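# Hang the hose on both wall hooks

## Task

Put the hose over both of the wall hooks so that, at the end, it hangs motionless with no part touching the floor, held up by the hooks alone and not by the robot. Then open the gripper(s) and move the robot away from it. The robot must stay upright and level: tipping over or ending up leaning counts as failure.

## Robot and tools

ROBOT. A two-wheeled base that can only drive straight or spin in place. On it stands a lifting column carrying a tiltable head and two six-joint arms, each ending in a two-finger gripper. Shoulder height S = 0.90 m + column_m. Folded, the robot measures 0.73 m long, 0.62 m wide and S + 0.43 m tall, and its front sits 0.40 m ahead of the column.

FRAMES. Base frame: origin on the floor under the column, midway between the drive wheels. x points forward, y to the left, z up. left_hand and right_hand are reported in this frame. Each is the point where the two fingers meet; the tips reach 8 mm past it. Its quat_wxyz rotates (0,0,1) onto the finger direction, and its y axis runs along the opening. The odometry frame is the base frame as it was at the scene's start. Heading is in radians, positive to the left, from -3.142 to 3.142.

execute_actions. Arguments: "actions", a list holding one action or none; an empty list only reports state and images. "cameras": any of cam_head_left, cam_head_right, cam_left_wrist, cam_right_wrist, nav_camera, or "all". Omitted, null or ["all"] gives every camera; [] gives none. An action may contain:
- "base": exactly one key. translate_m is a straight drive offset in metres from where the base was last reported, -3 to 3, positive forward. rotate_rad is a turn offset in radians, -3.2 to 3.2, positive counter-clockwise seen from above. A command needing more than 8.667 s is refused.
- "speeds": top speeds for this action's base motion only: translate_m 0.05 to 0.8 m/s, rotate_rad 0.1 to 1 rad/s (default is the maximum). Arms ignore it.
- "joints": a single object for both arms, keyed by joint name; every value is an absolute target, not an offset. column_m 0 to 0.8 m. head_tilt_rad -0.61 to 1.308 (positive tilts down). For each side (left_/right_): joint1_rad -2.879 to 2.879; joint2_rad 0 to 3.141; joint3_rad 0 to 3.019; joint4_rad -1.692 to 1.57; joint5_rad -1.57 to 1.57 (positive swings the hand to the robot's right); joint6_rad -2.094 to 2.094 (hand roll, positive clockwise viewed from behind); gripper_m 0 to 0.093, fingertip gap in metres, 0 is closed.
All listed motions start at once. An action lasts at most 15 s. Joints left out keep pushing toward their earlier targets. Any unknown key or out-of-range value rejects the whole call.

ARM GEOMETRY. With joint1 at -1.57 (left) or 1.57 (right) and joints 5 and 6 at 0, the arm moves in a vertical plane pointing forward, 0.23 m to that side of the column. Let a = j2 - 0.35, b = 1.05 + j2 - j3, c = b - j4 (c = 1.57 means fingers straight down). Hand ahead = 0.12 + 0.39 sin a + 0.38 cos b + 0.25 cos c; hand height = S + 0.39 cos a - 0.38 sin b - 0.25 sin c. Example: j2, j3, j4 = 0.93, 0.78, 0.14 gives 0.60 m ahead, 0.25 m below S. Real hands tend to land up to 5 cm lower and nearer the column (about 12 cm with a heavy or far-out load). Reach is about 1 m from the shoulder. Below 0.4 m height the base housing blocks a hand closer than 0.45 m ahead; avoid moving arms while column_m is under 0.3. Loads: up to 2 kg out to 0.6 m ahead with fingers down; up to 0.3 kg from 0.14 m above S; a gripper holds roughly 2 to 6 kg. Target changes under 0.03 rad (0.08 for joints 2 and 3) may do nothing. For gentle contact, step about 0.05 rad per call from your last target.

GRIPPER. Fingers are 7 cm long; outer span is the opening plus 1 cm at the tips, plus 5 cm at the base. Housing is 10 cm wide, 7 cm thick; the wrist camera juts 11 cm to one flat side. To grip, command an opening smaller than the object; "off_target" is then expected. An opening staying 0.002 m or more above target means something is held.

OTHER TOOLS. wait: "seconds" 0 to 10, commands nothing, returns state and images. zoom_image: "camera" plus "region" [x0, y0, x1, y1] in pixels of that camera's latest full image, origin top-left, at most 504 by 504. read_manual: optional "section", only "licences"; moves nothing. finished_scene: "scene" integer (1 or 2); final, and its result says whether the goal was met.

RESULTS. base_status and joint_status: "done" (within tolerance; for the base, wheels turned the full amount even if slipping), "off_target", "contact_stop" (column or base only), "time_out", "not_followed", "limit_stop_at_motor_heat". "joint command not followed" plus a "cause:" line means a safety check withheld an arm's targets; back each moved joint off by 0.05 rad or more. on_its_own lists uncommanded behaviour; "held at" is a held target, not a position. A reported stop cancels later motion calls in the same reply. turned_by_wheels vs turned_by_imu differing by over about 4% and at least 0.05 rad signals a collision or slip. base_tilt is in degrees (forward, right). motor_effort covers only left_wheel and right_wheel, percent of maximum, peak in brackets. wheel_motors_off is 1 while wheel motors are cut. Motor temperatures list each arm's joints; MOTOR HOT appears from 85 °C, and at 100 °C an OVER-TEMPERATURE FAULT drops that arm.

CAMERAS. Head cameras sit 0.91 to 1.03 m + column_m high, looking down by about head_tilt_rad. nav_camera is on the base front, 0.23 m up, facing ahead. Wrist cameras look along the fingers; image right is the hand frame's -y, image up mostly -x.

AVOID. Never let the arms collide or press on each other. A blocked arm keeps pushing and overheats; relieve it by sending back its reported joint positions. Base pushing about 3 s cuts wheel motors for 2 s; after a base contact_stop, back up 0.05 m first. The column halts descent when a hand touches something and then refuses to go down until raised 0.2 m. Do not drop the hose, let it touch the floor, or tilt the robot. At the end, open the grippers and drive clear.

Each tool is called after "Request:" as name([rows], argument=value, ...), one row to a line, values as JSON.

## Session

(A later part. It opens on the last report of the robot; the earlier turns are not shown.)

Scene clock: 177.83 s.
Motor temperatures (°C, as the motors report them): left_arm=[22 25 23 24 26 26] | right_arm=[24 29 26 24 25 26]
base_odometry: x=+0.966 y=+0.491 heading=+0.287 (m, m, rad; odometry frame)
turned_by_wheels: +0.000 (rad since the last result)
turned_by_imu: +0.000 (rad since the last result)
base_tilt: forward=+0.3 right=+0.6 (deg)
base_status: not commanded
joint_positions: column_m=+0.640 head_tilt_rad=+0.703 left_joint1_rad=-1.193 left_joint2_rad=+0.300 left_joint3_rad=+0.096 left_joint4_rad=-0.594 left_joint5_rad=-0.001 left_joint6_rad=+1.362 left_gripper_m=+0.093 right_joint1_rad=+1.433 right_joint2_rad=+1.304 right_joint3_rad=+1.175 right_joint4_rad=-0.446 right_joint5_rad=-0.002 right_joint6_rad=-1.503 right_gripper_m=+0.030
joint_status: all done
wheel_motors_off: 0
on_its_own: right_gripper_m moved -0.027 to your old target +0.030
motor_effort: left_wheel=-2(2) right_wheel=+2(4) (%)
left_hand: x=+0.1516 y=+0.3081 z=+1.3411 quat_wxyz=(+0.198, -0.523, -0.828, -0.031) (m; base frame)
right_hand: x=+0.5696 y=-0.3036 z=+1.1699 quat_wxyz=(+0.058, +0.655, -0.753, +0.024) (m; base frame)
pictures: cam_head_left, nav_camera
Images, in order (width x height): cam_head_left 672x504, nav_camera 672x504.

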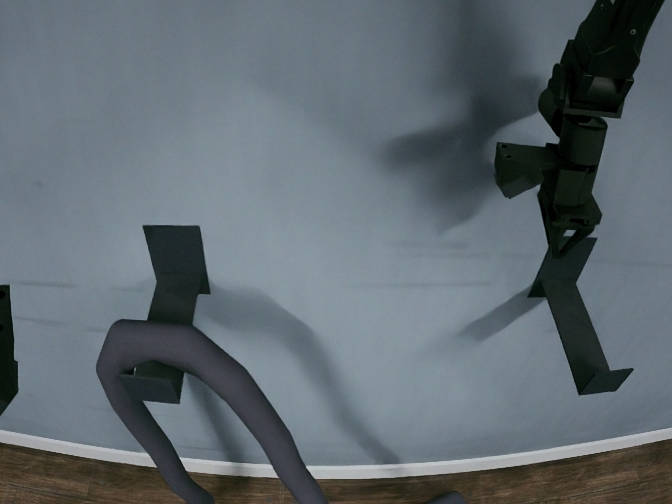

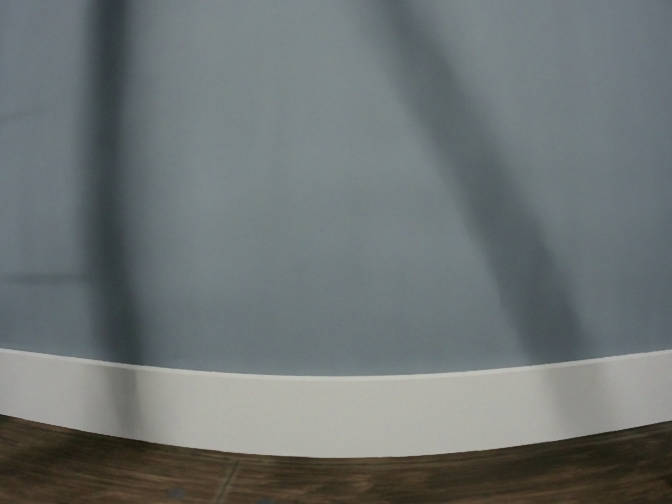

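Request:
execute_actions([
  {"base":{"translate_m":-0.4},"joints":{"column_m":0.3,"head_tilt_rad":0.9,"right_gripper_m":0.093}},
], cameras=["cam_head_left","nav_camera"])

Scene clock: 183.43 s.
Motor temperatures (°C, as the motors report them): left_arm=[22 25 23 24 26 26] | right_arm=[24 29 27 24 25 26]
base_odometry: x=+0.582 y=+0.378 heading=+0.286 (m, m, rad; odometry frame)
turned_by_wheels: -0.001 (rad since the last result)
turned_by_imu: +0.000 (rad since the last result)
base_tilt: forward=+0.3 right=+0.6 (deg)
base_status: done
joint_positions: column_m=+0.300 head_tilt_rad=+0.902 left_joint1_rad=-1.193 left_joint2_rad=+0.299 left_joint3_rad=+0.093 left_joint4_rad=-0.594 left_joint5_rad=-0.001 left_joint6_rad=+1.362 left_gripper_m=+0.093 right_joint1_rad=+1.432 right_joint2_rad=+1.303 right_joint3_rad=+1.179 right_joint4_rad=-0.445 right_joint5_rad=-0.002 right_joint6_rad=-1.503 right_gripper_m=+0.093
joint_status: all done
wheel_motors_off: 0
motor_effort: left_wheel=-2(29) right_wheel=+0(40) (%)
left_hand: x=+0.1503 y=+0.3079 z=+1.0010 quat_wxyz=(+0.199, -0.523, -0.828, -0.031) (m; base frame)
right_hand: x=+0.5729 y=-0.3044 z=+0.8312 quat_wxyz=(+0.057, +0.654, -0.753, +0.027) (m; base frame)
pictures: cam_head_left, nav_camera
Images, in order (width x height): cam_head_left 672x504, nav_camera 672x504.

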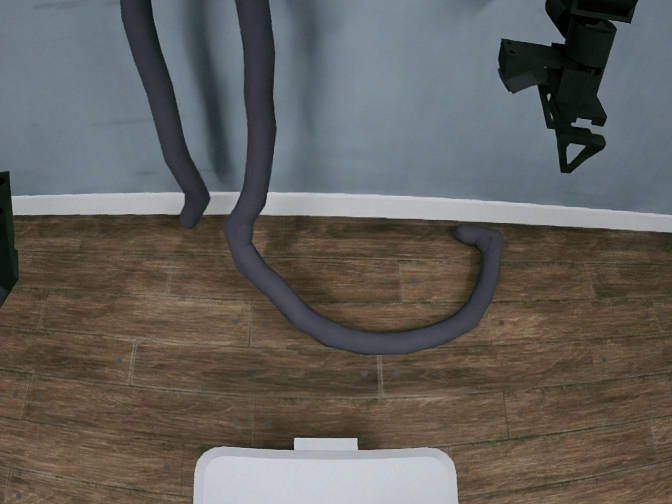

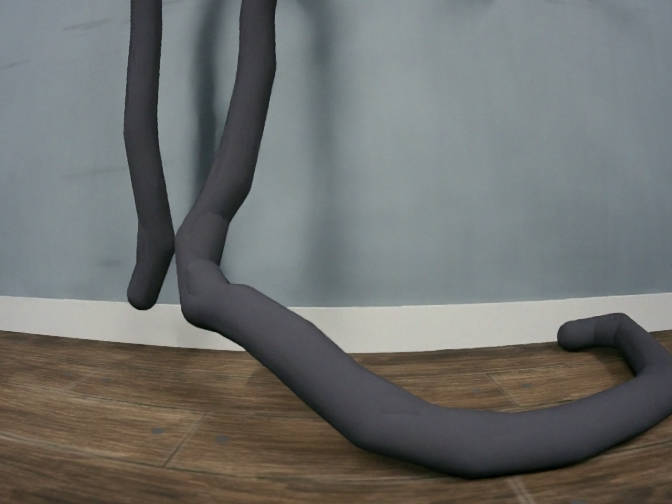

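Request:
execute_actions([
  {"base":{"translate_m":0.33},"joints":{"right_joint1_rad":1.88,"right_joint2_rad":2.5,"right_joint3_rad":1.98,"right_joint4_rad":0.0,"right_joint6_rad":-0.95}},
], cameras=[])

Request:
execute_actions([
  {"joints":{"column_m":0.1,"head_tilt_rad":0.95}},
], cameras=["cam_head_left","cam_right_wrist"])

Scene clock: 187.77 s.
Motor temperatures (°C, as the motors report them): left_arm=[22 25 23 24 26 26] | right_arm=[24 29 26 24 25 26]
base_odometry: x=+0.899 y=+0.471 heading=+0.285 (m, m, rad; odometry frame)
turned_by_wheels: -0.001 (rad since the last result)
turned_by_imu: -0.001 (rad since the last result)
base_tilt: forward=+0.3 right=+0.5 (deg)
base_status: done
joint_positions: column_m=+0.300 head_tilt_rad=+0.902 left_joint1_rad=-1.193 left_joint2_rad=+0.299 left_joint3_rad=+0.096 left_joint4_rad=-0.594 left_joint5_rad=-0.001 left_joint6_rad=+1.362 left_gripper_m=+0.093 right_joint1_rad=+1.890 right_joint2_rad=+2.494 right_joint3_rad=+1.986 right_joint4_rad=-0.001 right_joint5_rad=-0.001 right_joint6_rad=-0.964 right_gripper_m=+0.093
joint_status: all done
wheel_motors_off: 0
motor_effort: left_wheel=-1(50) right_wheel=-2(31) (%)
left_hand: x=+0.1517 y=+0.3081 z=+1.0011 quat_wxyz=(+0.198, -0.523, -0.828, -0.031) (m; base frame)
right_hand: x=+0.4326 y=+0.0612 z=+0.4044 quat_wxyz=(-0.070, +0.527, -0.838, -0.120) (m; base frame)
pictures: none
No camera images: the call's "cameras" was empty. Leave "cameras" out to get every camera's image.

Scene clock: 190.93 s.
Motor temperatures (°C, as the motors report them): left_arm=[22 25 23 24 26 26] | right_arm=[24 29 26 24 25 26]
base_odometry: x=+0.899 y=+0.471 heading=+0.285 (m, m, rad; odometry frame)
turned_by_wheels: +0.000 (rad since the last result)
turned_by_imu: +0.000 (rad since the last result)
base_tilt: forward=+0.3 right=+0.6 (deg)
base_status: not commanded
joint_positions: column_m=+0.100 head_tilt_rad=+0.951 left_joint1_rad=-1.193 left_joint2_rad=+0.299 left_joint3_rad=+0.096 left_joint4_rad=-0.594 left_joint5_rad=-0.001 left_joint6_rad=+1.362 left_gripper_m=+0.093 right_joint1_rad=+1.890 right_joint2_rad=+2.494 right_joint3_rad=+1.986 right_joint4_rad=-0.001 right_joint5_rad=-0.001 right_joint6_rad=-0.964 right_gripper_m=+0.093
joint_status: all done
wheel_motors_off: 0
motor_effort: left_wheel=-2(2) right_wheel=-1(0) (%)
left_hand: x=+0.1517 y=+0.3081 z=+0.8011 quat_wxyz=(+0.198, -0.523, -0.828, -0.031) (m; base frame)
right_hand: x=+0.4326 y=+0.0612 z=+0.2045 quat_wxyz=(-0.070, +0.527, -0.838, -0.120) (m; base frame)
pictures: cam_head_left, cam_right_wrist
Images, in order (width x height): cam_head_left 672x504, cam_right_wrist 504x504.

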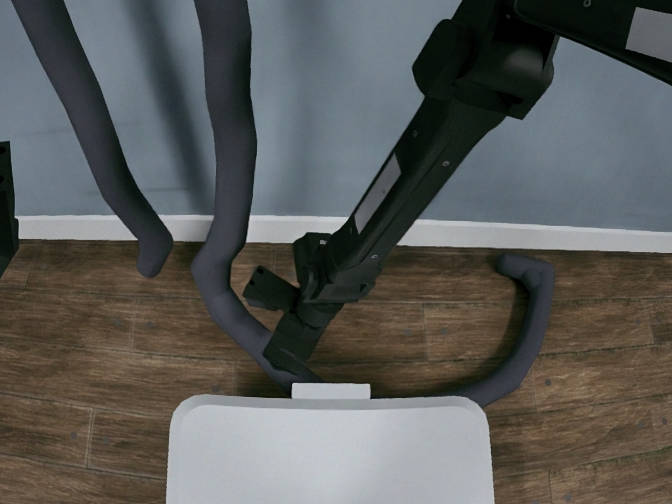

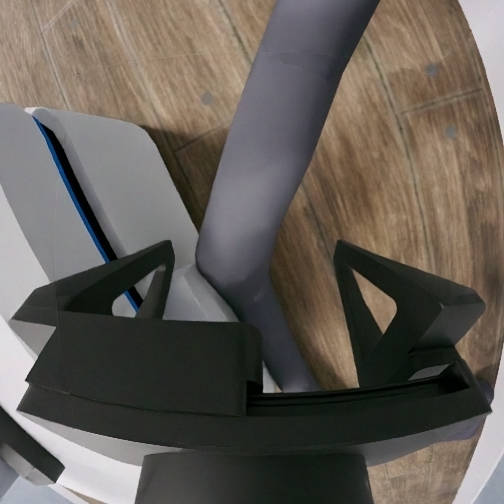

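Request:
execute_actions([
  {"base":{"translate_m":-0.03}},
], cameras=[])

Request:
execute_actions([
  {"joints":{"column_m":0.0}},
], cameras=["cam_right_wrist"])

Request:
execute_actions([
  {"joints":{"right_gripper_m":0.03}},
], cameras=["cam_head_left","cam_right_wrist"])

Scene clock: 192.63 s.
Motor temperatures (°C, as the motors report them): left_arm=[22 25 23 24 26 26] | right_arm=[24 29 26 24 25 26]
base_odometry: x=+0.870 y=+0.462 heading=+0.286 (m, m, rad; odometry frame)
turned_by_wheels: +0.001 (rad since the last result)
turned_by_imu: +0.001 (rad since the last result)
base_tilt: forward=+0.3 right=+0.6 (deg)
base_status: done
joint_positions: column_m=+0.100 head_tilt_rad=+0.951 left_joint1_rad=-1.193 left_joint2_rad=+0.299 left_joint3_rad=+0.095 left_joint4_rad=-0.594 left_joint5_rad=-0.001 left_joint6_rad=+1.362 left_gripper_m=+0.093 right_joint1_rad=+1.890 right_joint2_rad=+2.500 right_joint3_rad=+1.986 right_joint4_rad=-0.001 right_joint5_rad=-0.001 right_joint6_rad=-0.964 right_gripper_m=+0.093
joint_status: not commanded
wheel_motors_off: 0
motor_effort: left_wheel=+1(36) right_wheel=-2(27) (%)
left_hand: x=+0.1514 y=+0.3081 z=+0.8011 quat_wxyz=(+0.198, -0.523, -0.828, -0.031) (m; base frame)
right_hand: x=+0.4275 y=+0.0609 z=+0.2024 quat_wxyz=(-0.068, +0.528, -0.838, -0.121) (m; base frame)
pictures: none
No camera images: the call's "cameras" was empty. Leave "cameras" out to get every camera's image.

Scene clock: 194.47 s.
Motor temperatures (°C, as the motors report them): left_arm=[22 25 23 24 26 26] | right_arm=[24 29 26 24 25 26]
base_odometry: x=+0.870 y=+0.462 heading=+0.286 (m, m, rad; odometry frame)
turned_by_wheels: +0.000 (rad since the last result)
turned_by_imu: +0.000 (rad since the last result)
base_tilt: forward=+0.3 right=+0.6 (deg)
base_status: not commanded
joint_positions: column_m=+0.002 head_tilt_rad=+0.951 left_joint1_rad=-1.193 left_joint2_rad=+0.299 left_joint3_rad=+0.095 left_joint4_rad=-0.594 left_joint5_rad=-0.001 left_joint6_rad=+1.362 left_gripper_m=+0.093 right_joint1_rad=+1.890 right_joint2_rad=+2.488 right_joint3_rad=+1.986 right_joint4_rad=+0.000 right_joint5_rad=-0.002 right_joint6_rad=-0.960 right_gripper_m=+0.093
joint_status: all done
joint sent to its limit — the command would take column_m past its lower limit, so that joint was sent only as far as its limit.
wheel_motors_off: 0
motor_effort: left_wheel=+2(2) right_wheel=-2(3) (%)
left_hand: x=+0.1514 y=+0.3081 z=+0.7034 quat_wxyz=(+0.198, -0.523, -0.828, -0.031) (m; base frame)
right_hand: x=+0.4379 y=+0.0616 z=+0.1089 quat_wxyz=(-0.073, +0.525, -0.840, -0.119) (m; base frame)
pictures: cam_right_wrist
Images, in order (width x height): cam_right_wrist 504x504.

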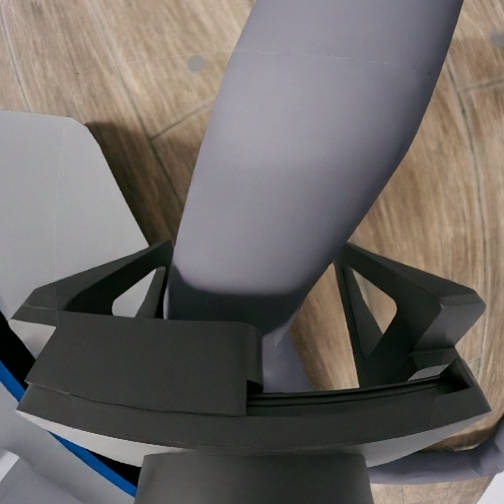

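Scene clock: 195.10 s.
Motor temperatures (°C, as the motors report them): left_arm=[22 25 23 24 26 26] | right_arm=[24 28 26 24 25 26]
base_odometry: x=+0.870 y=+0.462 heading=+0.286 (m, m, rad; odometry frame)
turned_by_wheels: +0.000 (rad since the last result)
turned_by_imu: +0.000 (rad since the last result)
base_tilt: forward=+0.3 right=+0.5 (deg)
base_status: not commanded
joint_positions: column_m=+0.002 head_tilt_rad=+0.951 left_joint1_rad=-1.193 left_joint2_rad=+0.299 left_joint3_rad=+0.095 left_joint4_rad=-0.594 left_joint5_rad=-0.001 left_joint6_rad=+1.362 left_gripper_m=+0.093 right_joint1_rad=+1.890 right_joint2_rad=+2.492 right_joint3_rad=+1.986 right_joint4_rad=+0.000 right_joint5_rad=-0.001 right_joint6_rad=-0.948 right_gripper_m=+0.061
joint_status: right_gripper_m off_target (ended at +0.061, target +0.030)
wheel_motors_off: 0
motor_effort: left_wheel=+2(2) right_wheel=-1(3) (%)
left_hand: x=+0.1514 y=+0.3081 z=+0.7034 quat_wxyz=(+0.198, -0.523, -0.828, -0.031) (m; base frame)
right_hand: x=+0.4344 y=+0.0613 z=+0.1075 quat_wxyz=(-0.071, +0.520, -0.843, -0.120) (m; base frame)
pictures: cam_head_left, cam_right_wrist
Images, in order (width x height): cam_head_left 672x504, cam_right_wrist 504x504.

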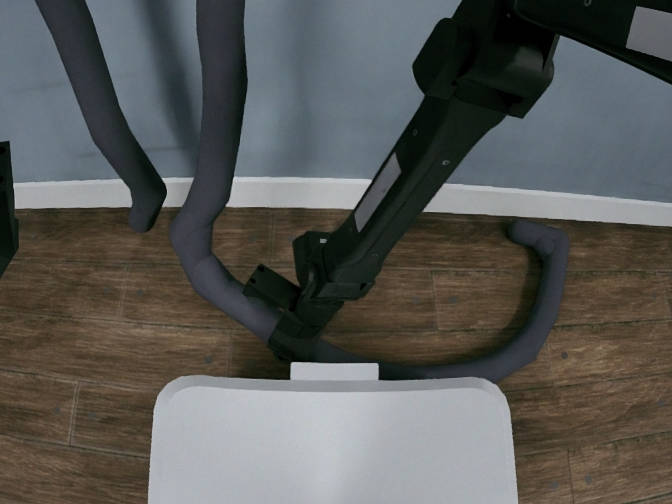

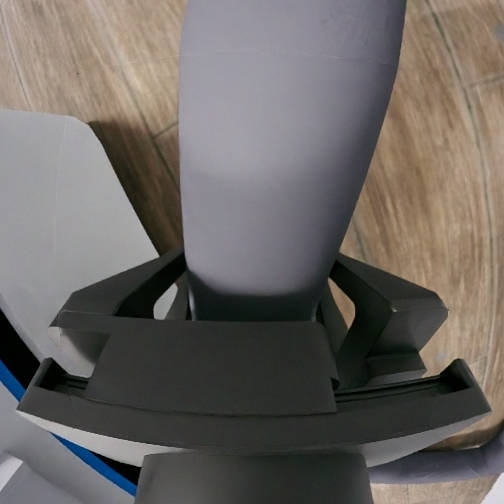

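Same as before: lift, back off, set pose with hand to the right.

Request:
execute_actions([
  {"base":{"translate_m":-0.2},"joints":{"column_m":0.6,"head_tilt_rad":0.7}},
], cameras=[])

Request:
execute_actions([
  {"joints":{"column_m":0.79,"right_joint1_rad":1.25,"right_joint2_rad":1.3,"right_joint3_rad":1.2,"right_joint4_rad":-0.44,"right_joint6_rad":-1.5}},
], cameras=["cam_head_left"])

Request:
execute_actions([
  {"base":{"translate_m":0.3},"speeds":{"translate_m":0.2}},
], cameras=["cam_head_left"])

Scene clock: 204.43 s.
Motor temperatures (°C, as the motors report them): left_arm=[22 25 23 24 26 26] | right_arm=[24 28 26 24 25 26]
base_odometry: x=+0.678 y=+0.406 heading=+0.285 (m, m, rad; odometry frame)
turned_by_wheels: -0.001 (rad since the last result)
turned_by_imu: +0.000 (rad since the last result)
base_tilt: forward=+0.3 right=+0.6 (deg)
base_status: done
joint_positions: column_m=+0.600 head_tilt_rad=+0.716 left_joint1_rad=-1.193 left_joint2_rad=+0.298 left_joint3_rad=+0.094 left_joint4_rad=-0.594 left_joint5_rad=-0.001 left_joint6_rad=+1.362 left_gripper_m=+0.093 right_joint1_rad=+1.886 right_joint2_rad=+2.513 right_joint3_rad=+1.986 right_joint4_rad=+0.000 right_joint5_rad=+0.004 right_joint6_rad=-0.948 right_gripper_m=+0.061
joint_status: all done
wheel_motors_off: 0
motor_effort: left_wheel=-1(26) right_wheel=+2(37) (%)
left_hand: x=+0.1509 y=+0.3080 z=+1.3009 quat_wxyz=(+0.198, -0.523, -0.828, -0.031) (m; base frame)
right_hand: x=+0.4179 y=+0.0560 z=+0.6969 quat_wxyz=(-0.060, +0.521, -0.843, -0.120) (m; base frame)
pictures: none
No camera images: the call's "cameras" was empty. Leave "cameras" out to get every camera's image.

Scene clock: 208.13 s.
Motor temperatures (°C, as the motors report them): left_arm=[22 25 23 24 26 26] | right_arm=[24 29 26 24 25 26]
base_odometry: x=+0.678 y=+0.406 heading=+0.285 (m, m, rad; odometry frame)
turned_by_wheels: +0.000 (rad since the last result)
turned_by_imu: +0.000 (rad since the last result)
base_tilt: forward=+0.3 right=+0.6 (deg)
base_status: not commanded
joint_positions: column_m=+0.790 head_tilt_rad=+0.716 left_joint1_rad=-1.193 left_joint2_rad=+0.298 left_joint3_rad=+0.094 left_joint4_rad=-0.594 left_joint5_rad=-0.001 left_joint6_rad=+1.362 left_gripper_m=+0.093 right_joint1_rad=+1.260 right_joint2_rad=+1.336 right_joint3_rad=+1.194 right_joint4_rad=-0.444 right_joint5_rad=-0.011 right_joint6_rad=-1.503 right_gripper_m=+0.060
joint_status: all done
wheel_motors_off: 0
motor_effort: left_wheel=-3(7) right_wheel=+2(6) (%)
left_hand: x=+0.1509 y=+0.3080 z=+1.4909 quat_wxyz=(+0.198, -0.523, -0.828, -0.031) (m; base frame)
right_hand: x=+0.5587 y=-0.4020 z=+1.3274 quat_wxyz=(+0.108, +0.615, -0.778, +0.071) (m; base frame)
pictures: cam_head_left
Images, in order (width x height): cam_head_left 672x504.

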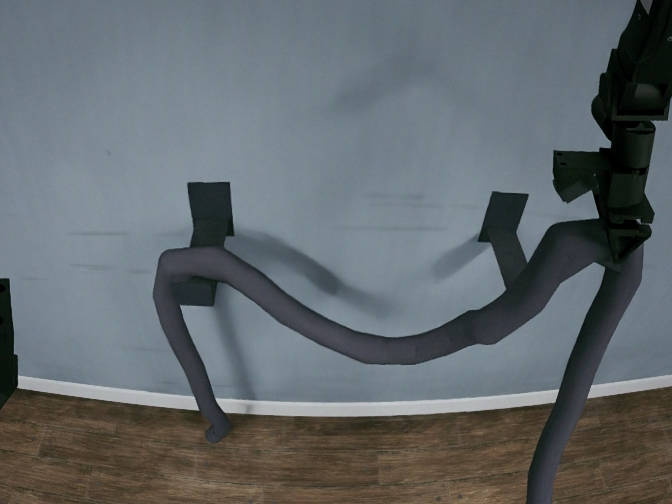

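Scene clock: 210.80 s.
Motor temperatures (°C, as the motors report them): left_arm=[22 25 23 24 26 26] | right_arm=[24 29 26 24 25 26]
base_odometry: x=+0.966 y=+0.490 heading=+0.284 (m, m, rad; odometry frame)
turned_by_wheels: -0.001 (rad since the last result)
turned_by_imu: -0.002 (rad since the last result)
base_tilt: forward=+0.2 right=+0.6 (deg)
base_status: done
joint_positions: column_m=+0.790 head_tilt_rad=+0.716 left_joint1_rad=-1.193 left_joint2_rad=+0.298 left_joint3_rad=+0.096 left_joint4_rad=-0.594 left_joint5_rad=-0.001 left_joint6_rad=+1.362 left_gripper_m=+0.093 right_joint1_rad=+1.260 right_joint2_rad=+1.339 right_joint3_rad=+1.188 right_joint4_rad=-0.455 right_joint5_rad=-0.003 right_joint6_rad=-1.503 right_gripper_m=+0.060
joint_status: not commanded
wheel_motors_off: 0
motor_effort: left_wheel=-1(43) right_wheel=+4(25) (%)
left_hand: x=+0.1520 y=+0.3082 z=+1.4910 quat_wxyz=(+0.198, -0.523, -0.828, -0.032) (m; base frame)
right_hand: x=+0.5512 y=-0.4027 z=+1.3256 quat_wxyz=(+0.118, +0.614, -0.778, +0.067) (m; base frame)
pictures: cam_head_left
Images, in order (width x height): cam_head_left 672x504.

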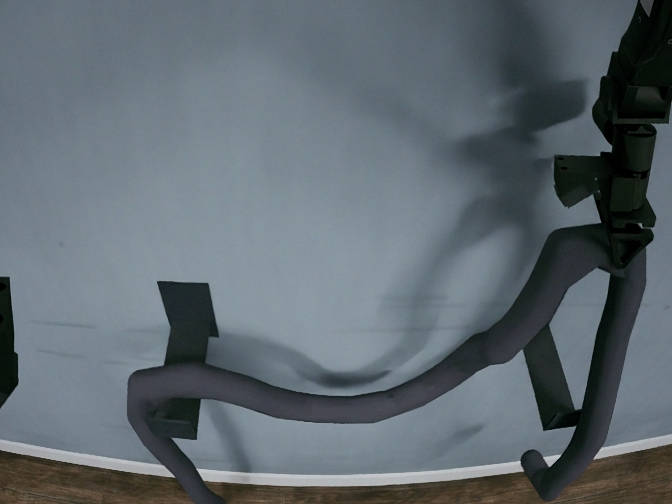

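Lower with column only.

Request:
execute_actions([
  {"joints":{"column_m":0.64}},
], cameras=["cam_head_left"])

Request:
execute_actions([
  {"joints":{"right_gripper_m":0.093}},
], cameras=[])

Request:
execute_actions([
  {"joints":{"column_m":0.8}},
], cameras=[])

Request:
execute_actions([
  {"base":{"translate_m":-0.8},"joints":{"head_tilt_rad":0.6}},
], cameras=["cam_head_left","nav_camera"])

Request:
wait(seconds=3)

Scene clock: 214.37 s.
Motor temperatures (°C, as the motors report them): left_arm=[22 25 23 24 26 26] | right_arm=[24 29 26 24 25 26]
base_odometry: x=+0.966 y=+0.490 heading=+0.284 (m, m, rad; odometry frame)
turned_by_wheels: +0.000 (rad since the last result)
turned_by_imu: +0.000 (rad since the last result)
base_tilt: forward=+0.3 right=+0.6 (deg)
base_status: not commanded
joint_positions: column_m=+0.640 head_tilt_rad=+0.716 left_joint1_rad=-1.193 left_joint2_rad=+0.298 left_joint3_rad=+0.096 left_joint4_rad=-0.594 left_joint5_rad=-0.001 left_joint6_rad=+1.362 left_gripper_m=+0.093 right_joint1_rad=+1.260 right_joint2_rad=+1.339 right_joint3_rad=+1.188 right_joint4_rad=-0.462 right_joint5_rad=+0.000 right_joint6_rad=-1.501 right_gripper_m=+0.060
joint_status: all done
wheel_motors_off: 0
motor_effort: left_wheel=-2(2) right_wheel=+2(2) (%)
left_hand: x=+0.1520 y=+0.3082 z=+1.3412 quat_wxyz=(+0.198, -0.523, -0.828, -0.032) (m; base frame)
right_hand: x=+0.5493 y=-0.4028 z=+1.1760 quat_wxyz=(+0.121, +0.612, -0.779, +0.065) (m; base frame)
pictures: cam_head_left
Images, in order (width x height): cam_head_left 672x504.

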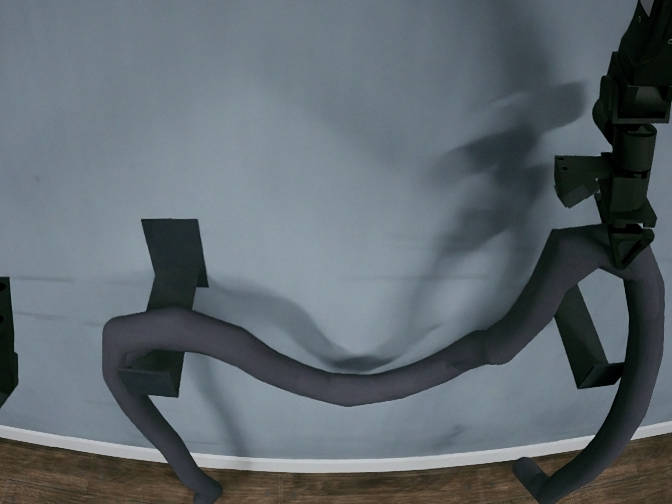

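Scene clock: 215.43 s.
Motor temperatures (°C, as the motors report them): left_arm=[22 25 23 24 26 26] | right_arm=[24 29 26 24 25 26]
base_odometry: x=+0.966 y=+0.490 heading=+0.284 (m, m, rad; odometry frame)
turned_by_wheels: +0.000 (rad since the last result)
turned_by_imu: +0.000 (rad since the last result)
base_tilt: forward=+0.2 right=+0.6 (deg)
base_status: not commanded
joint_positions: column_m=+0.640 head_tilt_rad=+0.716 left_joint1_rad=-1.193 left_joint2_rad=+0.298 left_joint3_rad=+0.096 left_joint4_rad=-0.594 left_joint5_rad=-0.001 left_joint6_rad=+1.362 left_gripper_m=+0.093 right_joint1_rad=+1.260 right_joint2_rad=+1.303 right_joint3_rad=+1.188 right_joint4_rad=-0.447 right_joint5_rad=+0.000 right_joint6_rad=-1.501 right_gripper_m=+0.093
joint_status: all done
wheel_motors_off: 0
motor_effort: left_wheel=-1(2) right_wheel=+0(3) (%)
left_hand: x=+0.1520 y=+0.3082 z=+1.3412 quat_wxyz=(+0.198, -0.523, -0.828, -0.032) (m; base frame)
right_hand: x=+0.5672 y=-0.4014 z=+1.1918 quat_wxyz=(+0.104, +0.615, -0.777, +0.084) (m; base frame)
pictures: none
No camera images: the call's "cameras" was empty. Leave "cameras" out to get every camera's image.

Scene clock: 218.10 s.
Motor temperatures (°C, as the motors report them): left_arm=[22 25 23 24 26 26] | right_arm=[24 29 26 24 25 26]
base_odometry: x=+0.966 y=+0.490 heading=+0.284 (m, m, rad; odometry frame)
turned_by_wheels: +0.000 (rad since the last result)
turned_by_imu: +0.000 (rad since the last result)
base_tilt: forward=+0.3 right=+0.6 (deg)
base_status: not commanded
joint_positions: column_m=+0.800 head_tilt_rad=+0.716 left_joint1_rad=-1.193 left_joint2_rad=+0.298 left_joint3_rad=+0.096 left_joint4_rad=-0.594 left_joint5_rad=-0.001 left_joint6_rad=+1.362 left_gripper_m=+0.093 right_joint1_rad=+1.260 right_joint2_rad=+1.303 right_joint3_rad=+1.188 right_joint4_rad=-0.447 right_joint5_rad=+0.000 right_joint6_rad=-1.501 right_gripper_m=+0.093
joint_status: all done
wheel_motors_off: 0
motor_effort: left_wheel=-2(1) right_wheel=+0(3) (%)
left_hand: x=+0.1520 y=+0.3082 z=+1.5010 quat_wxyz=(+0.198, -0.523, -0.828, -0.032) (m; base frame)
right_hand: x=+0.5672 y=-0.4014 z=+1.3517 quat_wxyz=(+0.104, +0.615, -0.777, +0.084) (m; base frame)
pictures: none
No camera images: the call's "cameras" was empty. Leave "cameras" out to get every camera's image.

Scene clock: 221.40 s.
Motor temperatures (°C, as the motors report them): left_arm=[22 25 23 24 26 26] | right_arm=[24 29 26 24 25 26]
base_odometry: x=+0.198 y=+0.266 heading=+0.283 (m, m, rad; odometry frame)
turned_by_wheels: +0.000 (rad since the last result)
turned_by_imu: +0.002 (rad since the last result)
base_tilt: forward=+0.3 right=+0.6 (deg)
base_status: done
joint_positions: column_m=+0.800 head_tilt_rad=+0.617 left_joint1_rad=-1.193 left_joint2_rad=+0.298 left_joint3_rad=+0.093 left_joint4_rad=-0.594 left_joint5_rad=-0.001 left_joint6_rad=+1.362 left_gripper_m=+0.093 right_joint1_rad=+1.260 right_joint2_rad=+1.303 right_joint3_rad=+1.188 right_joint4_rad=-0.444 right_joint5_rad=+0.000 right_joint6_rad=-1.501 right_gripper_m=+0.093
joint_status: all done
wheel_motors_off: 0
motor_effort: left_wheel=+0(46) right_wheel=+2(41) (%)
left_hand: x=+0.1501 y=+0.3079 z=+1.5008 quat_wxyz=(+0.199, -0.523, -0.828, -0.031) (m; base frame)
right_hand: x=+0.5678 y=-0.4015 z=+1.3516 quat_wxyz=(+0.103, +0.615, -0.777, +0.085) (m; base frame)
pictures: cam_head_left, nav_camera
Images, in order (width x height): cam_head_left 672x504, nav_camera 672x504.

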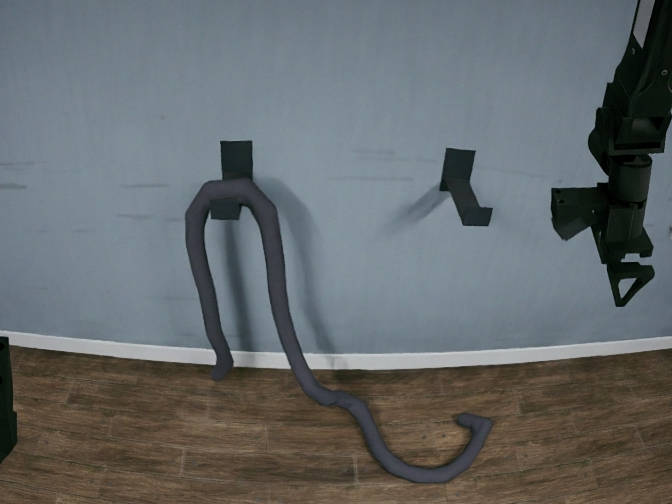

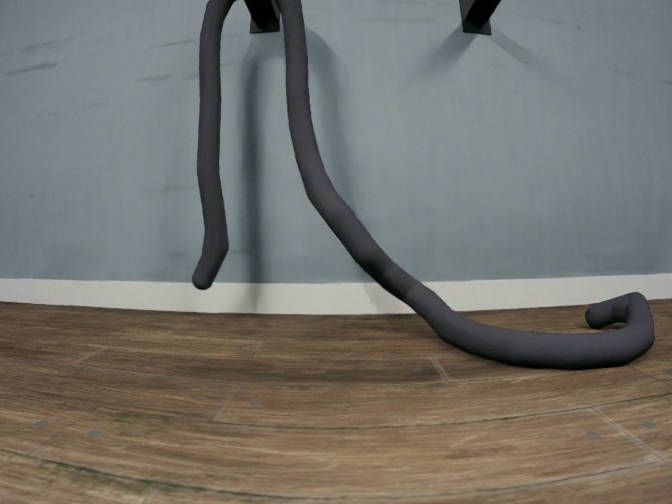

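Scene clock: 224.40 s.
Motor temperatures (°C, as the motors report them): left_arm=[22 25 23 24 26 26] | right_arm=[24 29 26 24 24 26]
base_odometry: x=+0.198 y=+0.266 heading=+0.283 (m, m, rad; odometry frame)
turned_by_wheels: +0.000 (rad since the last result)
turned_by_imu: +0.000 (rad since the last result)
base_tilt: forward=+0.3 right=+0.6 (deg)
base_status: done
joint_positions: column_m=+0.800 head_tilt_rad=+0.617 left_joint1_rad=-1.193 left_joint2_rad=+0.298 left_joint3_rad=+0.093 left_joint4_rad=-0.594 left_joint5_rad=-0.001 left_joint6_rad=+1.362 left_gripper_m=+0.093 right_joint1_rad=+1.260 right_joint2_rad=+1.303 right_joint3_rad=+1.188 right_joint4_rad=-0.444 right_joint5_rad=+0.000 right_joint6_rad=-1.501 right_gripper_m=+0.093
joint_status: all done
wheel_motors_off: 0
motor_effort: left_wheel=-1(46) right_wheel=+1(41) (%)
left_hand: x=+0.1501 y=+0.3079 z=+1.5008 quat_wxyz=(+0.199, -0.523, -0.828, -0.031) (m; base frame)
right_hand: x=+0.5678 y=-0.4015 z=+1.3516 quat_wxyz=(+0.103, +0.615, -0.777, +0.085) (m; base frame)
wait: 3.00 s; at rest by 0.27 s
pictures: cam_head_left, cam_head_right, cam_left_wrist, cam_right_wrist, nav_camera
Images, in order (width x height): cam_head_left 672x504, cam_head_right 672x504, cam_left_wrist 504x504, cam_right_wrist 504x504, nav_camera 672x504.

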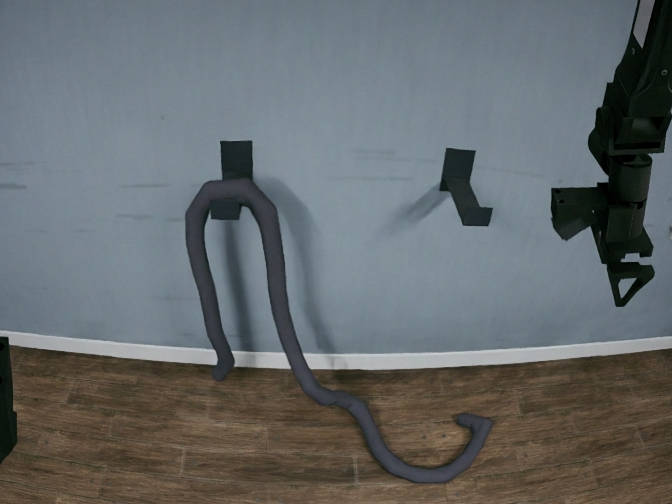

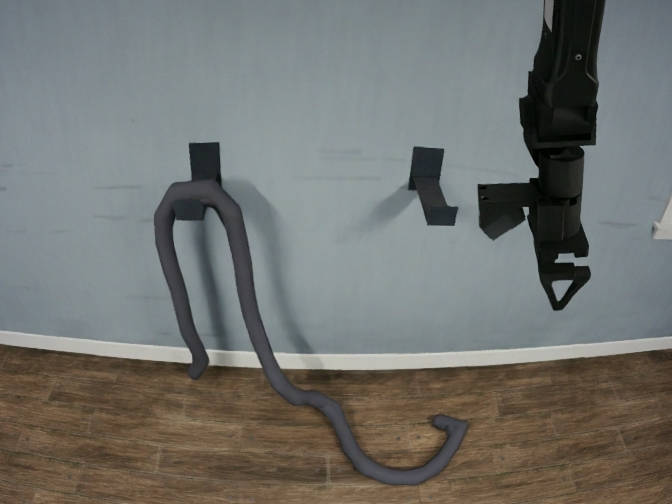

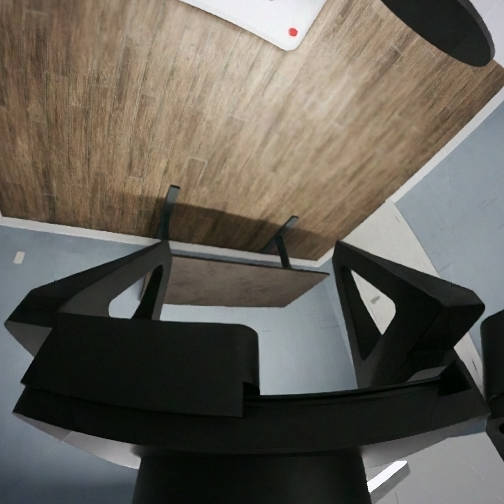

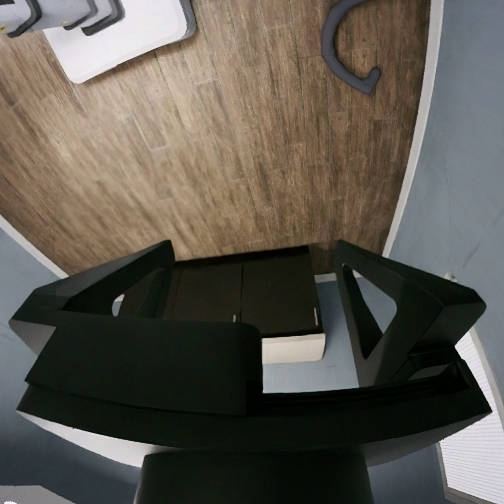

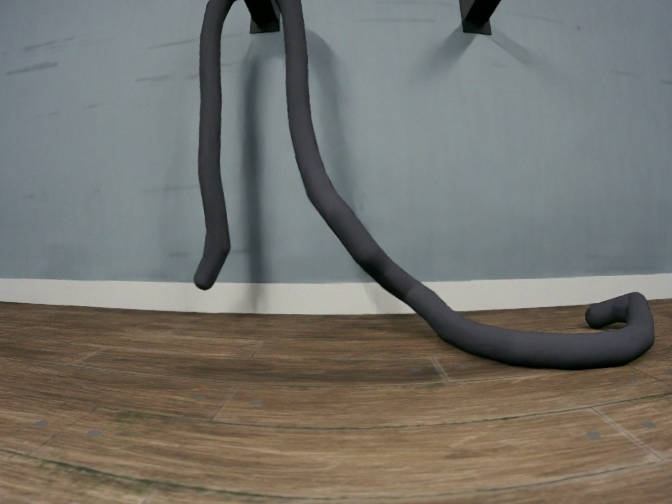

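Request:
execute_actions([
  {"base":{"translate_m":0.62},"joints":{"column_m":0.3,"head_tilt_rad":0.95,"right_joint1_rad":1.8,"right_joint2_rad":2.5,"right_joint3_rad":1.98,"right_joint4_rad":0.0,"right_joint6_rad":-0.95}},
], cameras=[])

Request:
execute_actions([
  {"joints":{"column_m":0.1}},
], cameras=["cam_head_left","cam_right_wrist"])

Scene clock: 233.07 s.
Motor temperatures (°C, as the motors report them): left_arm=[22 25 23 24 26 26] | right_arm=[24 29 26 24 24 26]
base_odometry: x=+0.794 y=+0.439 heading=+0.282 (m, m, rad; odometry frame)
turned_by_wheels: -0.001 (rad since the last result)
turned_by_imu: -0.002 (rad since the last result)
base_tilt: forward=+0.3 right=+0.5 (deg)
base_status: done
joint_positions: column_m=+0.300 head_tilt_rad=+0.951 left_joint1_rad=-1.193 left_joint2_rad=+0.298 left_joint3_rad=+0.097 left_joint4_rad=-0.594 left_joint5_rad=-0.001 left_joint6_rad=+1.362 left_gripper_m=+0.093 right_joint1_rad=+1.808 right_joint2_rad=+2.491 right_joint3_rad=+1.990 right_joint4_rad=+0.001 right_joint5_rad=-0.001 right_joint6_rad=-0.964 right_gripper_m=+0.093
joint_status: all done
wheel_motors_off: 0
motor_effort: left_wheel=-1(53) right_wheel=+2(28) (%)
left_hand: x=+0.1527 y=+0.3083 z=+1.0013 quat_wxyz=(+0.197, -0.523, -0.828, -0.032) (m; base frame)
right_hand: x=+0.4482 y=-0.0104 z=+0.3877 quat_wxyz=(-0.058, +0.512, -0.853, -0.086) (m; base frame)
pictures: none
No camera images: the call's "cameras" was empty. Leave "cameras" out to get every camera's image.

Scene clock: 236.23 s.
Motor temperatures (°C, as the motors report them): left_arm=[22 25 23 24 26 26] | right_arm=[24 29 26 24 24 26]
base_odometry: x=+0.794 y=+0.439 heading=+0.282 (m, m, rad; odometry frame)
turned_by_wheels: +0.000 (rad since the last result)
turned_by_imu: +0.000 (rad since the last result)
base_tilt: forward=+0.3 right=+0.6 (deg)
base_status: not commanded
joint_positions: column_m=+0.100 head_tilt_rad=+0.951 left_joint1_rad=-1.193 left_joint2_rad=+0.298 left_joint3_rad=+0.097 left_joint4_rad=-0.594 left_joint5_rad=-0.001 left_joint6_rad=+1.362 left_gripper_m=+0.093 right_joint1_rad=+1.808 right_joint2_rad=+2.492 right_joint3_rad=+1.990 right_joint4_rad=+0.001 right_joint5_rad=-0.001 right_joint6_rad=-0.964 right_gripper_m=+0.093
joint_status: all done
wheel_motors_off: 0
motor_effort: left_wheel=-2(2) right_wheel=-1(0) (%)
left_hand: x=+0.1527 y=+0.3083 z=+0.8013 quat_wxyz=(+0.197, -0.523, -0.828, -0.032) (m; base frame)
right_hand: x=+0.4479 y=-0.0104 z=+0.1875 quat_wxyz=(-0.058, +0.512, -0.853, -0.086) (m; base frame)
pictures: cam_head_left, cam_right_wrist
Images, in order (width x height): cam_head_left 672x504, cam_right_wrist 504x504.

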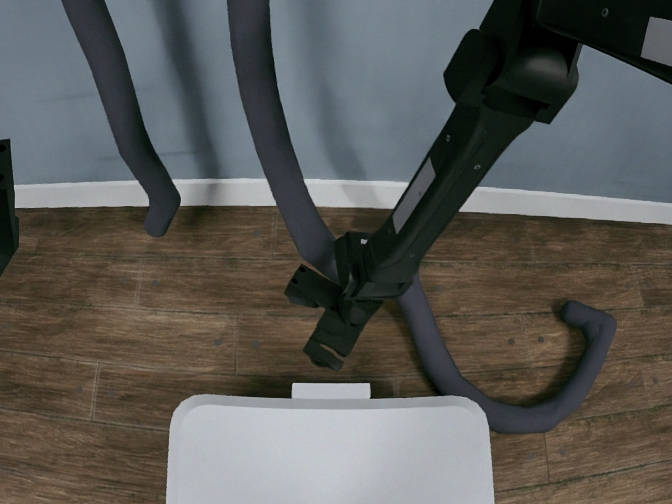

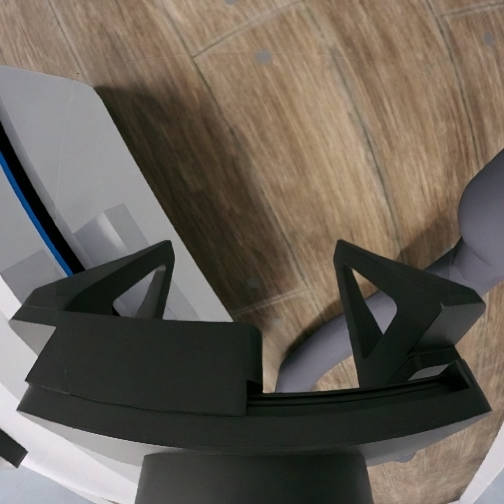

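Request:
execute_actions([
  {"base":{"translate_m":0.03},"joints":{"right_joint1_rad":1.52,"right_joint6_rad":-0.5}},
], cameras=["cam_head_left","cam_right_wrist"])

Scene clock: 239.27 s.
Motor temperatures (°C, as the motors report them): left_arm=[22 25 23 24 26 26] | right_arm=[24 29 26 24 24 26]
base_odometry: x=+0.822 y=+0.448 heading=+0.282 (m, m, rad; odometry frame)
turned_by_wheels: -0.001 (rad since the last result)
turned_by_imu: +0.000 (rad since the last result)
base_tilt: forward=+0.3 right=+0.6 (deg)
base_status: done
joint_positions: column_m=+0.100 head_tilt_rad=+0.951 left_joint1_rad=-1.193 left_joint2_rad=+0.298 left_joint3_rad=+0.097 left_joint4_rad=-0.594 left_joint5_rad=-0.001 left_joint6_rad=+1.362 left_gripper_m=+0.093 right_joint1_rad=+1.531 right_joint2_rad=+2.497 right_joint3_rad=+1.985 right_joint4_rad=+0.001 right_joint5_rad=+0.000 right_joint6_rad=-0.513 right_gripper_m=+0.093
joint_status: all done
wheel_motors_off: 0
motor_effort: left_wheel=+0(33) right_wheel=-2(32) (%)
left_hand: x=+0.1527 y=+0.3083 z=+0.8013 quat_wxyz=(+0.197, -0.523, -0.828, -0.032) (m; base frame)
right_hand: x=+0.4530 y=-0.2619 z=+0.1644 quat_wxyz=(-0.002, +0.244, -0.970, +0.019) (m; base frame)
pictures: cam_head_left, cam_right_wrist
Images, in order (width x height): cam_head_left 672x504, cam_right_wrist 504x504.

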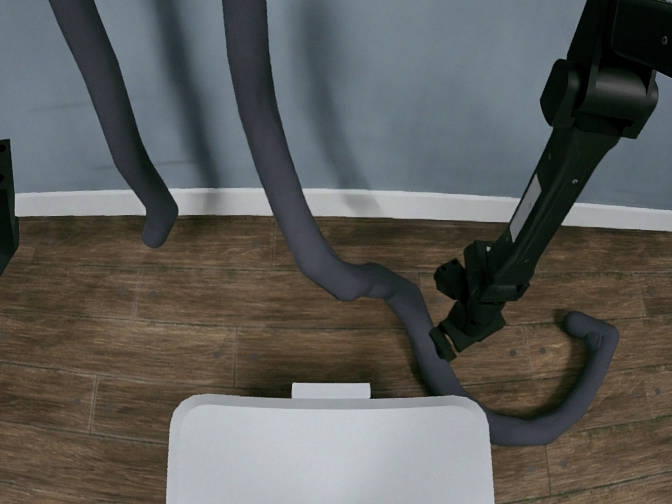

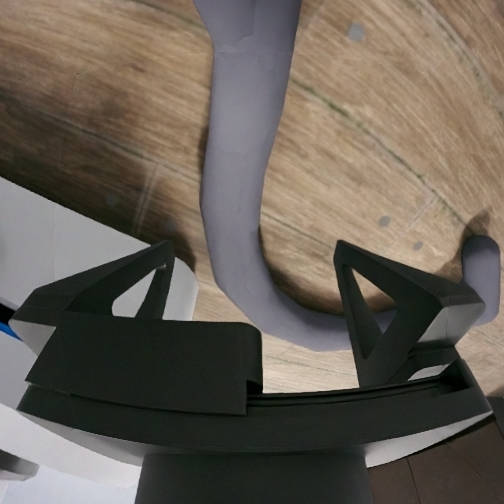

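Request:
execute_actions([
  {"joints":{"right_joint1_rad":1.59}},
], cameras=[])

Request:
execute_actions([
  {"joints":{"column_m":0.0}},
], cameras=["cam_right_wrist"])

Request:
execute_actions([
  {"joints":{"right_gripper_m":0.03}},
], cameras=["cam_head_left","cam_right_wrist"])

Scene clock: 241.03 s.
Motor temperatures (°C, as the motors report them): left_arm=[22 25 23 24 26 26] | right_arm=[24 29 26 24 24 26]
base_odometry: x=+0.822 y=+0.448 heading=+0.282 (m, m, rad; odometry frame)
turned_by_wheels: +0.000 (rad since the last result)
turned_by_imu: +0.000 (rad since the last result)
base_tilt: forward=+0.2 right=+0.6 (deg)
base_status: not commanded
joint_positions: column_m=+0.100 head_tilt_rad=+0.951 left_joint1_rad=-1.193 left_joint2_rad=+0.298 left_joint3_rad=+0.097 left_joint4_rad=-0.594 left_joint5_rad=-0.001 left_joint6_rad=+1.362 left_gripper_m=+0.093 right_joint1_rad=+1.595 right_joint2_rad=+2.497 right_joint3_rad=+1.985 right_joint4_rad=+0.001 right_joint5_rad=+0.000 right_joint6_rad=-0.513 right_gripper_m=+0.093
joint_status: all done
wheel_motors_off: 0
motor_effort: left_wheel=+0(0) right_wheel=+1(3) (%)
left_hand: x=+0.1527 y=+0.3083 z=+0.8013 quat_wxyz=(+0.197, -0.523, -0.828, -0.032) (m; base frame)
right_hand: x=+0.4532 y=-0.2038 z=+0.1640 quat_wxyz=(-0.009, +0.259, -0.966, -0.008) (m; base frame)
pictures: none
No camera images: the call's "cameras" was empty. Leave "cameras" out to get every camera's image.

Scene clock: 242.90 s.
Motor temperatures (°C, as the motors report them): left_arm=[22 25 23 24 26 26] | right_arm=[24 29 26 24 24 26]
base_odometry: x=+0.822 y=+0.448 heading=+0.282 (m, m, rad; odometry frame)
turned_by_wheels: +0.000 (rad since the last result)
turned_by_imu: +0.000 (rad since the last result)
base_tilt: forward=+0.3 right=+0.6 (deg)
base_status: not commanded
joint_positions: column_m=+0.002 head_tilt_rad=+0.951 left_joint1_rad=-1.193 left_joint2_rad=+0.298 left_joint3_rad=+0.097 left_joint4_rad=-0.594 left_joint5_rad=-0.001 left_joint6_rad=+1.362 left_gripper_m=+0.093 right_joint1_rad=+1.588 right_joint2_rad=+2.486 right_joint3_rad=+1.980 right_joint4_rad=+0.000 right_joint5_rad=+0.014 right_joint6_rad=-0.507 right_gripper_m=+0.093
joint_status: all done
joint sent to its limit — the command would take column_m past its lower limit, so that joint was sent only as far as its limit.
wheel_motors_off: 0
motor_effort: left_wheel=+0(1) right_wheel=-2(1) (%)
left_hand: x=+0.1527 y=+0.3083 z=+0.7036 quat_wxyz=(+0.197, -0.523, -0.828, -0.032) (m; base frame)
right_hand: x=+0.4591 y=-0.2123 z=+0.0697 quat_wxyz=(-0.009, +0.255, -0.967, +0.002) (m; base frame)
pictures: cam_right_wrist
Images, in order (width x height): cam_right_wrist 504x504.

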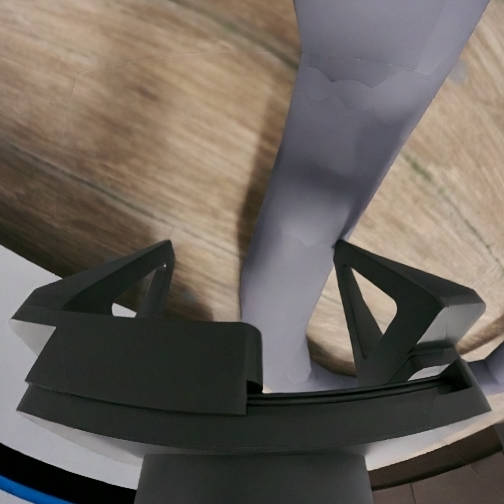

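Scene clock: 243.53 s.
Motor temperatures (°C, as the motors report them): left_arm=[22 25 23 24 26 26] | right_arm=[24 29 26 24 24 26]
base_odometry: x=+0.822 y=+0.448 heading=+0.282 (m, m, rad; odometry frame)
turned_by_wheels: +0.000 (rad since the last result)
turned_by_imu: +0.000 (rad since the last result)
base_tilt: forward=+0.3 right=+0.6 (deg)
base_status: not commanded
joint_positions: column_m=+0.002 head_tilt_rad=+0.951 left_joint1_rad=-1.193 left_joint2_rad=+0.298 left_joint3_rad=+0.097 left_joint4_rad=-0.594 left_joint5_rad=-0.001 left_joint6_rad=+1.362 left_gripper_m=+0.093 right_joint1_rad=+1.584 right_joint2_rad=+2.478 right_joint3_rad=+1.980 right_joint4_rad=+0.001 right_joint5_rad=+0.008 right_joint6_rad=-0.507 right_gripper_m=+0.030
joint_status: all done
wheel_motors_off: 0
motor_effort: left_wheel=+1(1) right_wheel=+1(4) (%)
left_hand: x=+0.1527 y=+0.3083 z=+0.7036 quat_wxyz=(+0.197, -0.523, -0.828, -0.032) (m; base frame)
right_hand: x=+0.4655 y=-0.2144 z=+0.0722 quat_wxyz=(-0.013, +0.254, -0.967, +0.001) (m; base frame)
pictures: cam_head_left, cam_right_wrist
Images, in order (width x height): cam_head_left 672x504, cam_right_wrist 504x504.

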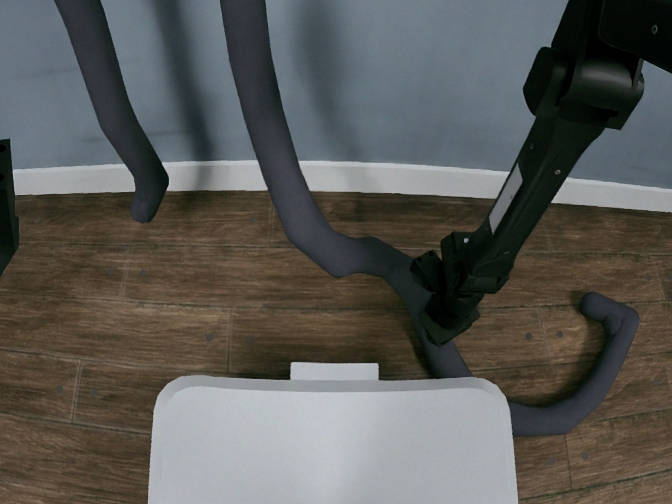

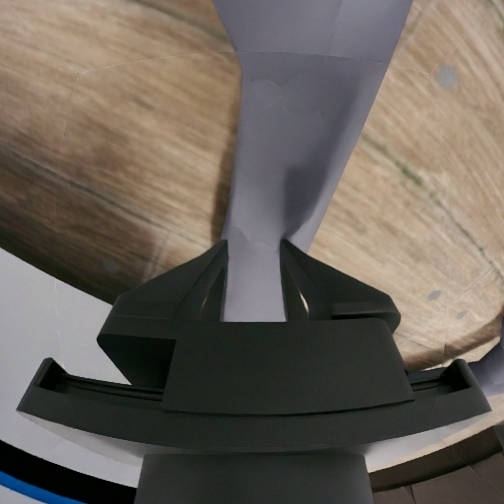

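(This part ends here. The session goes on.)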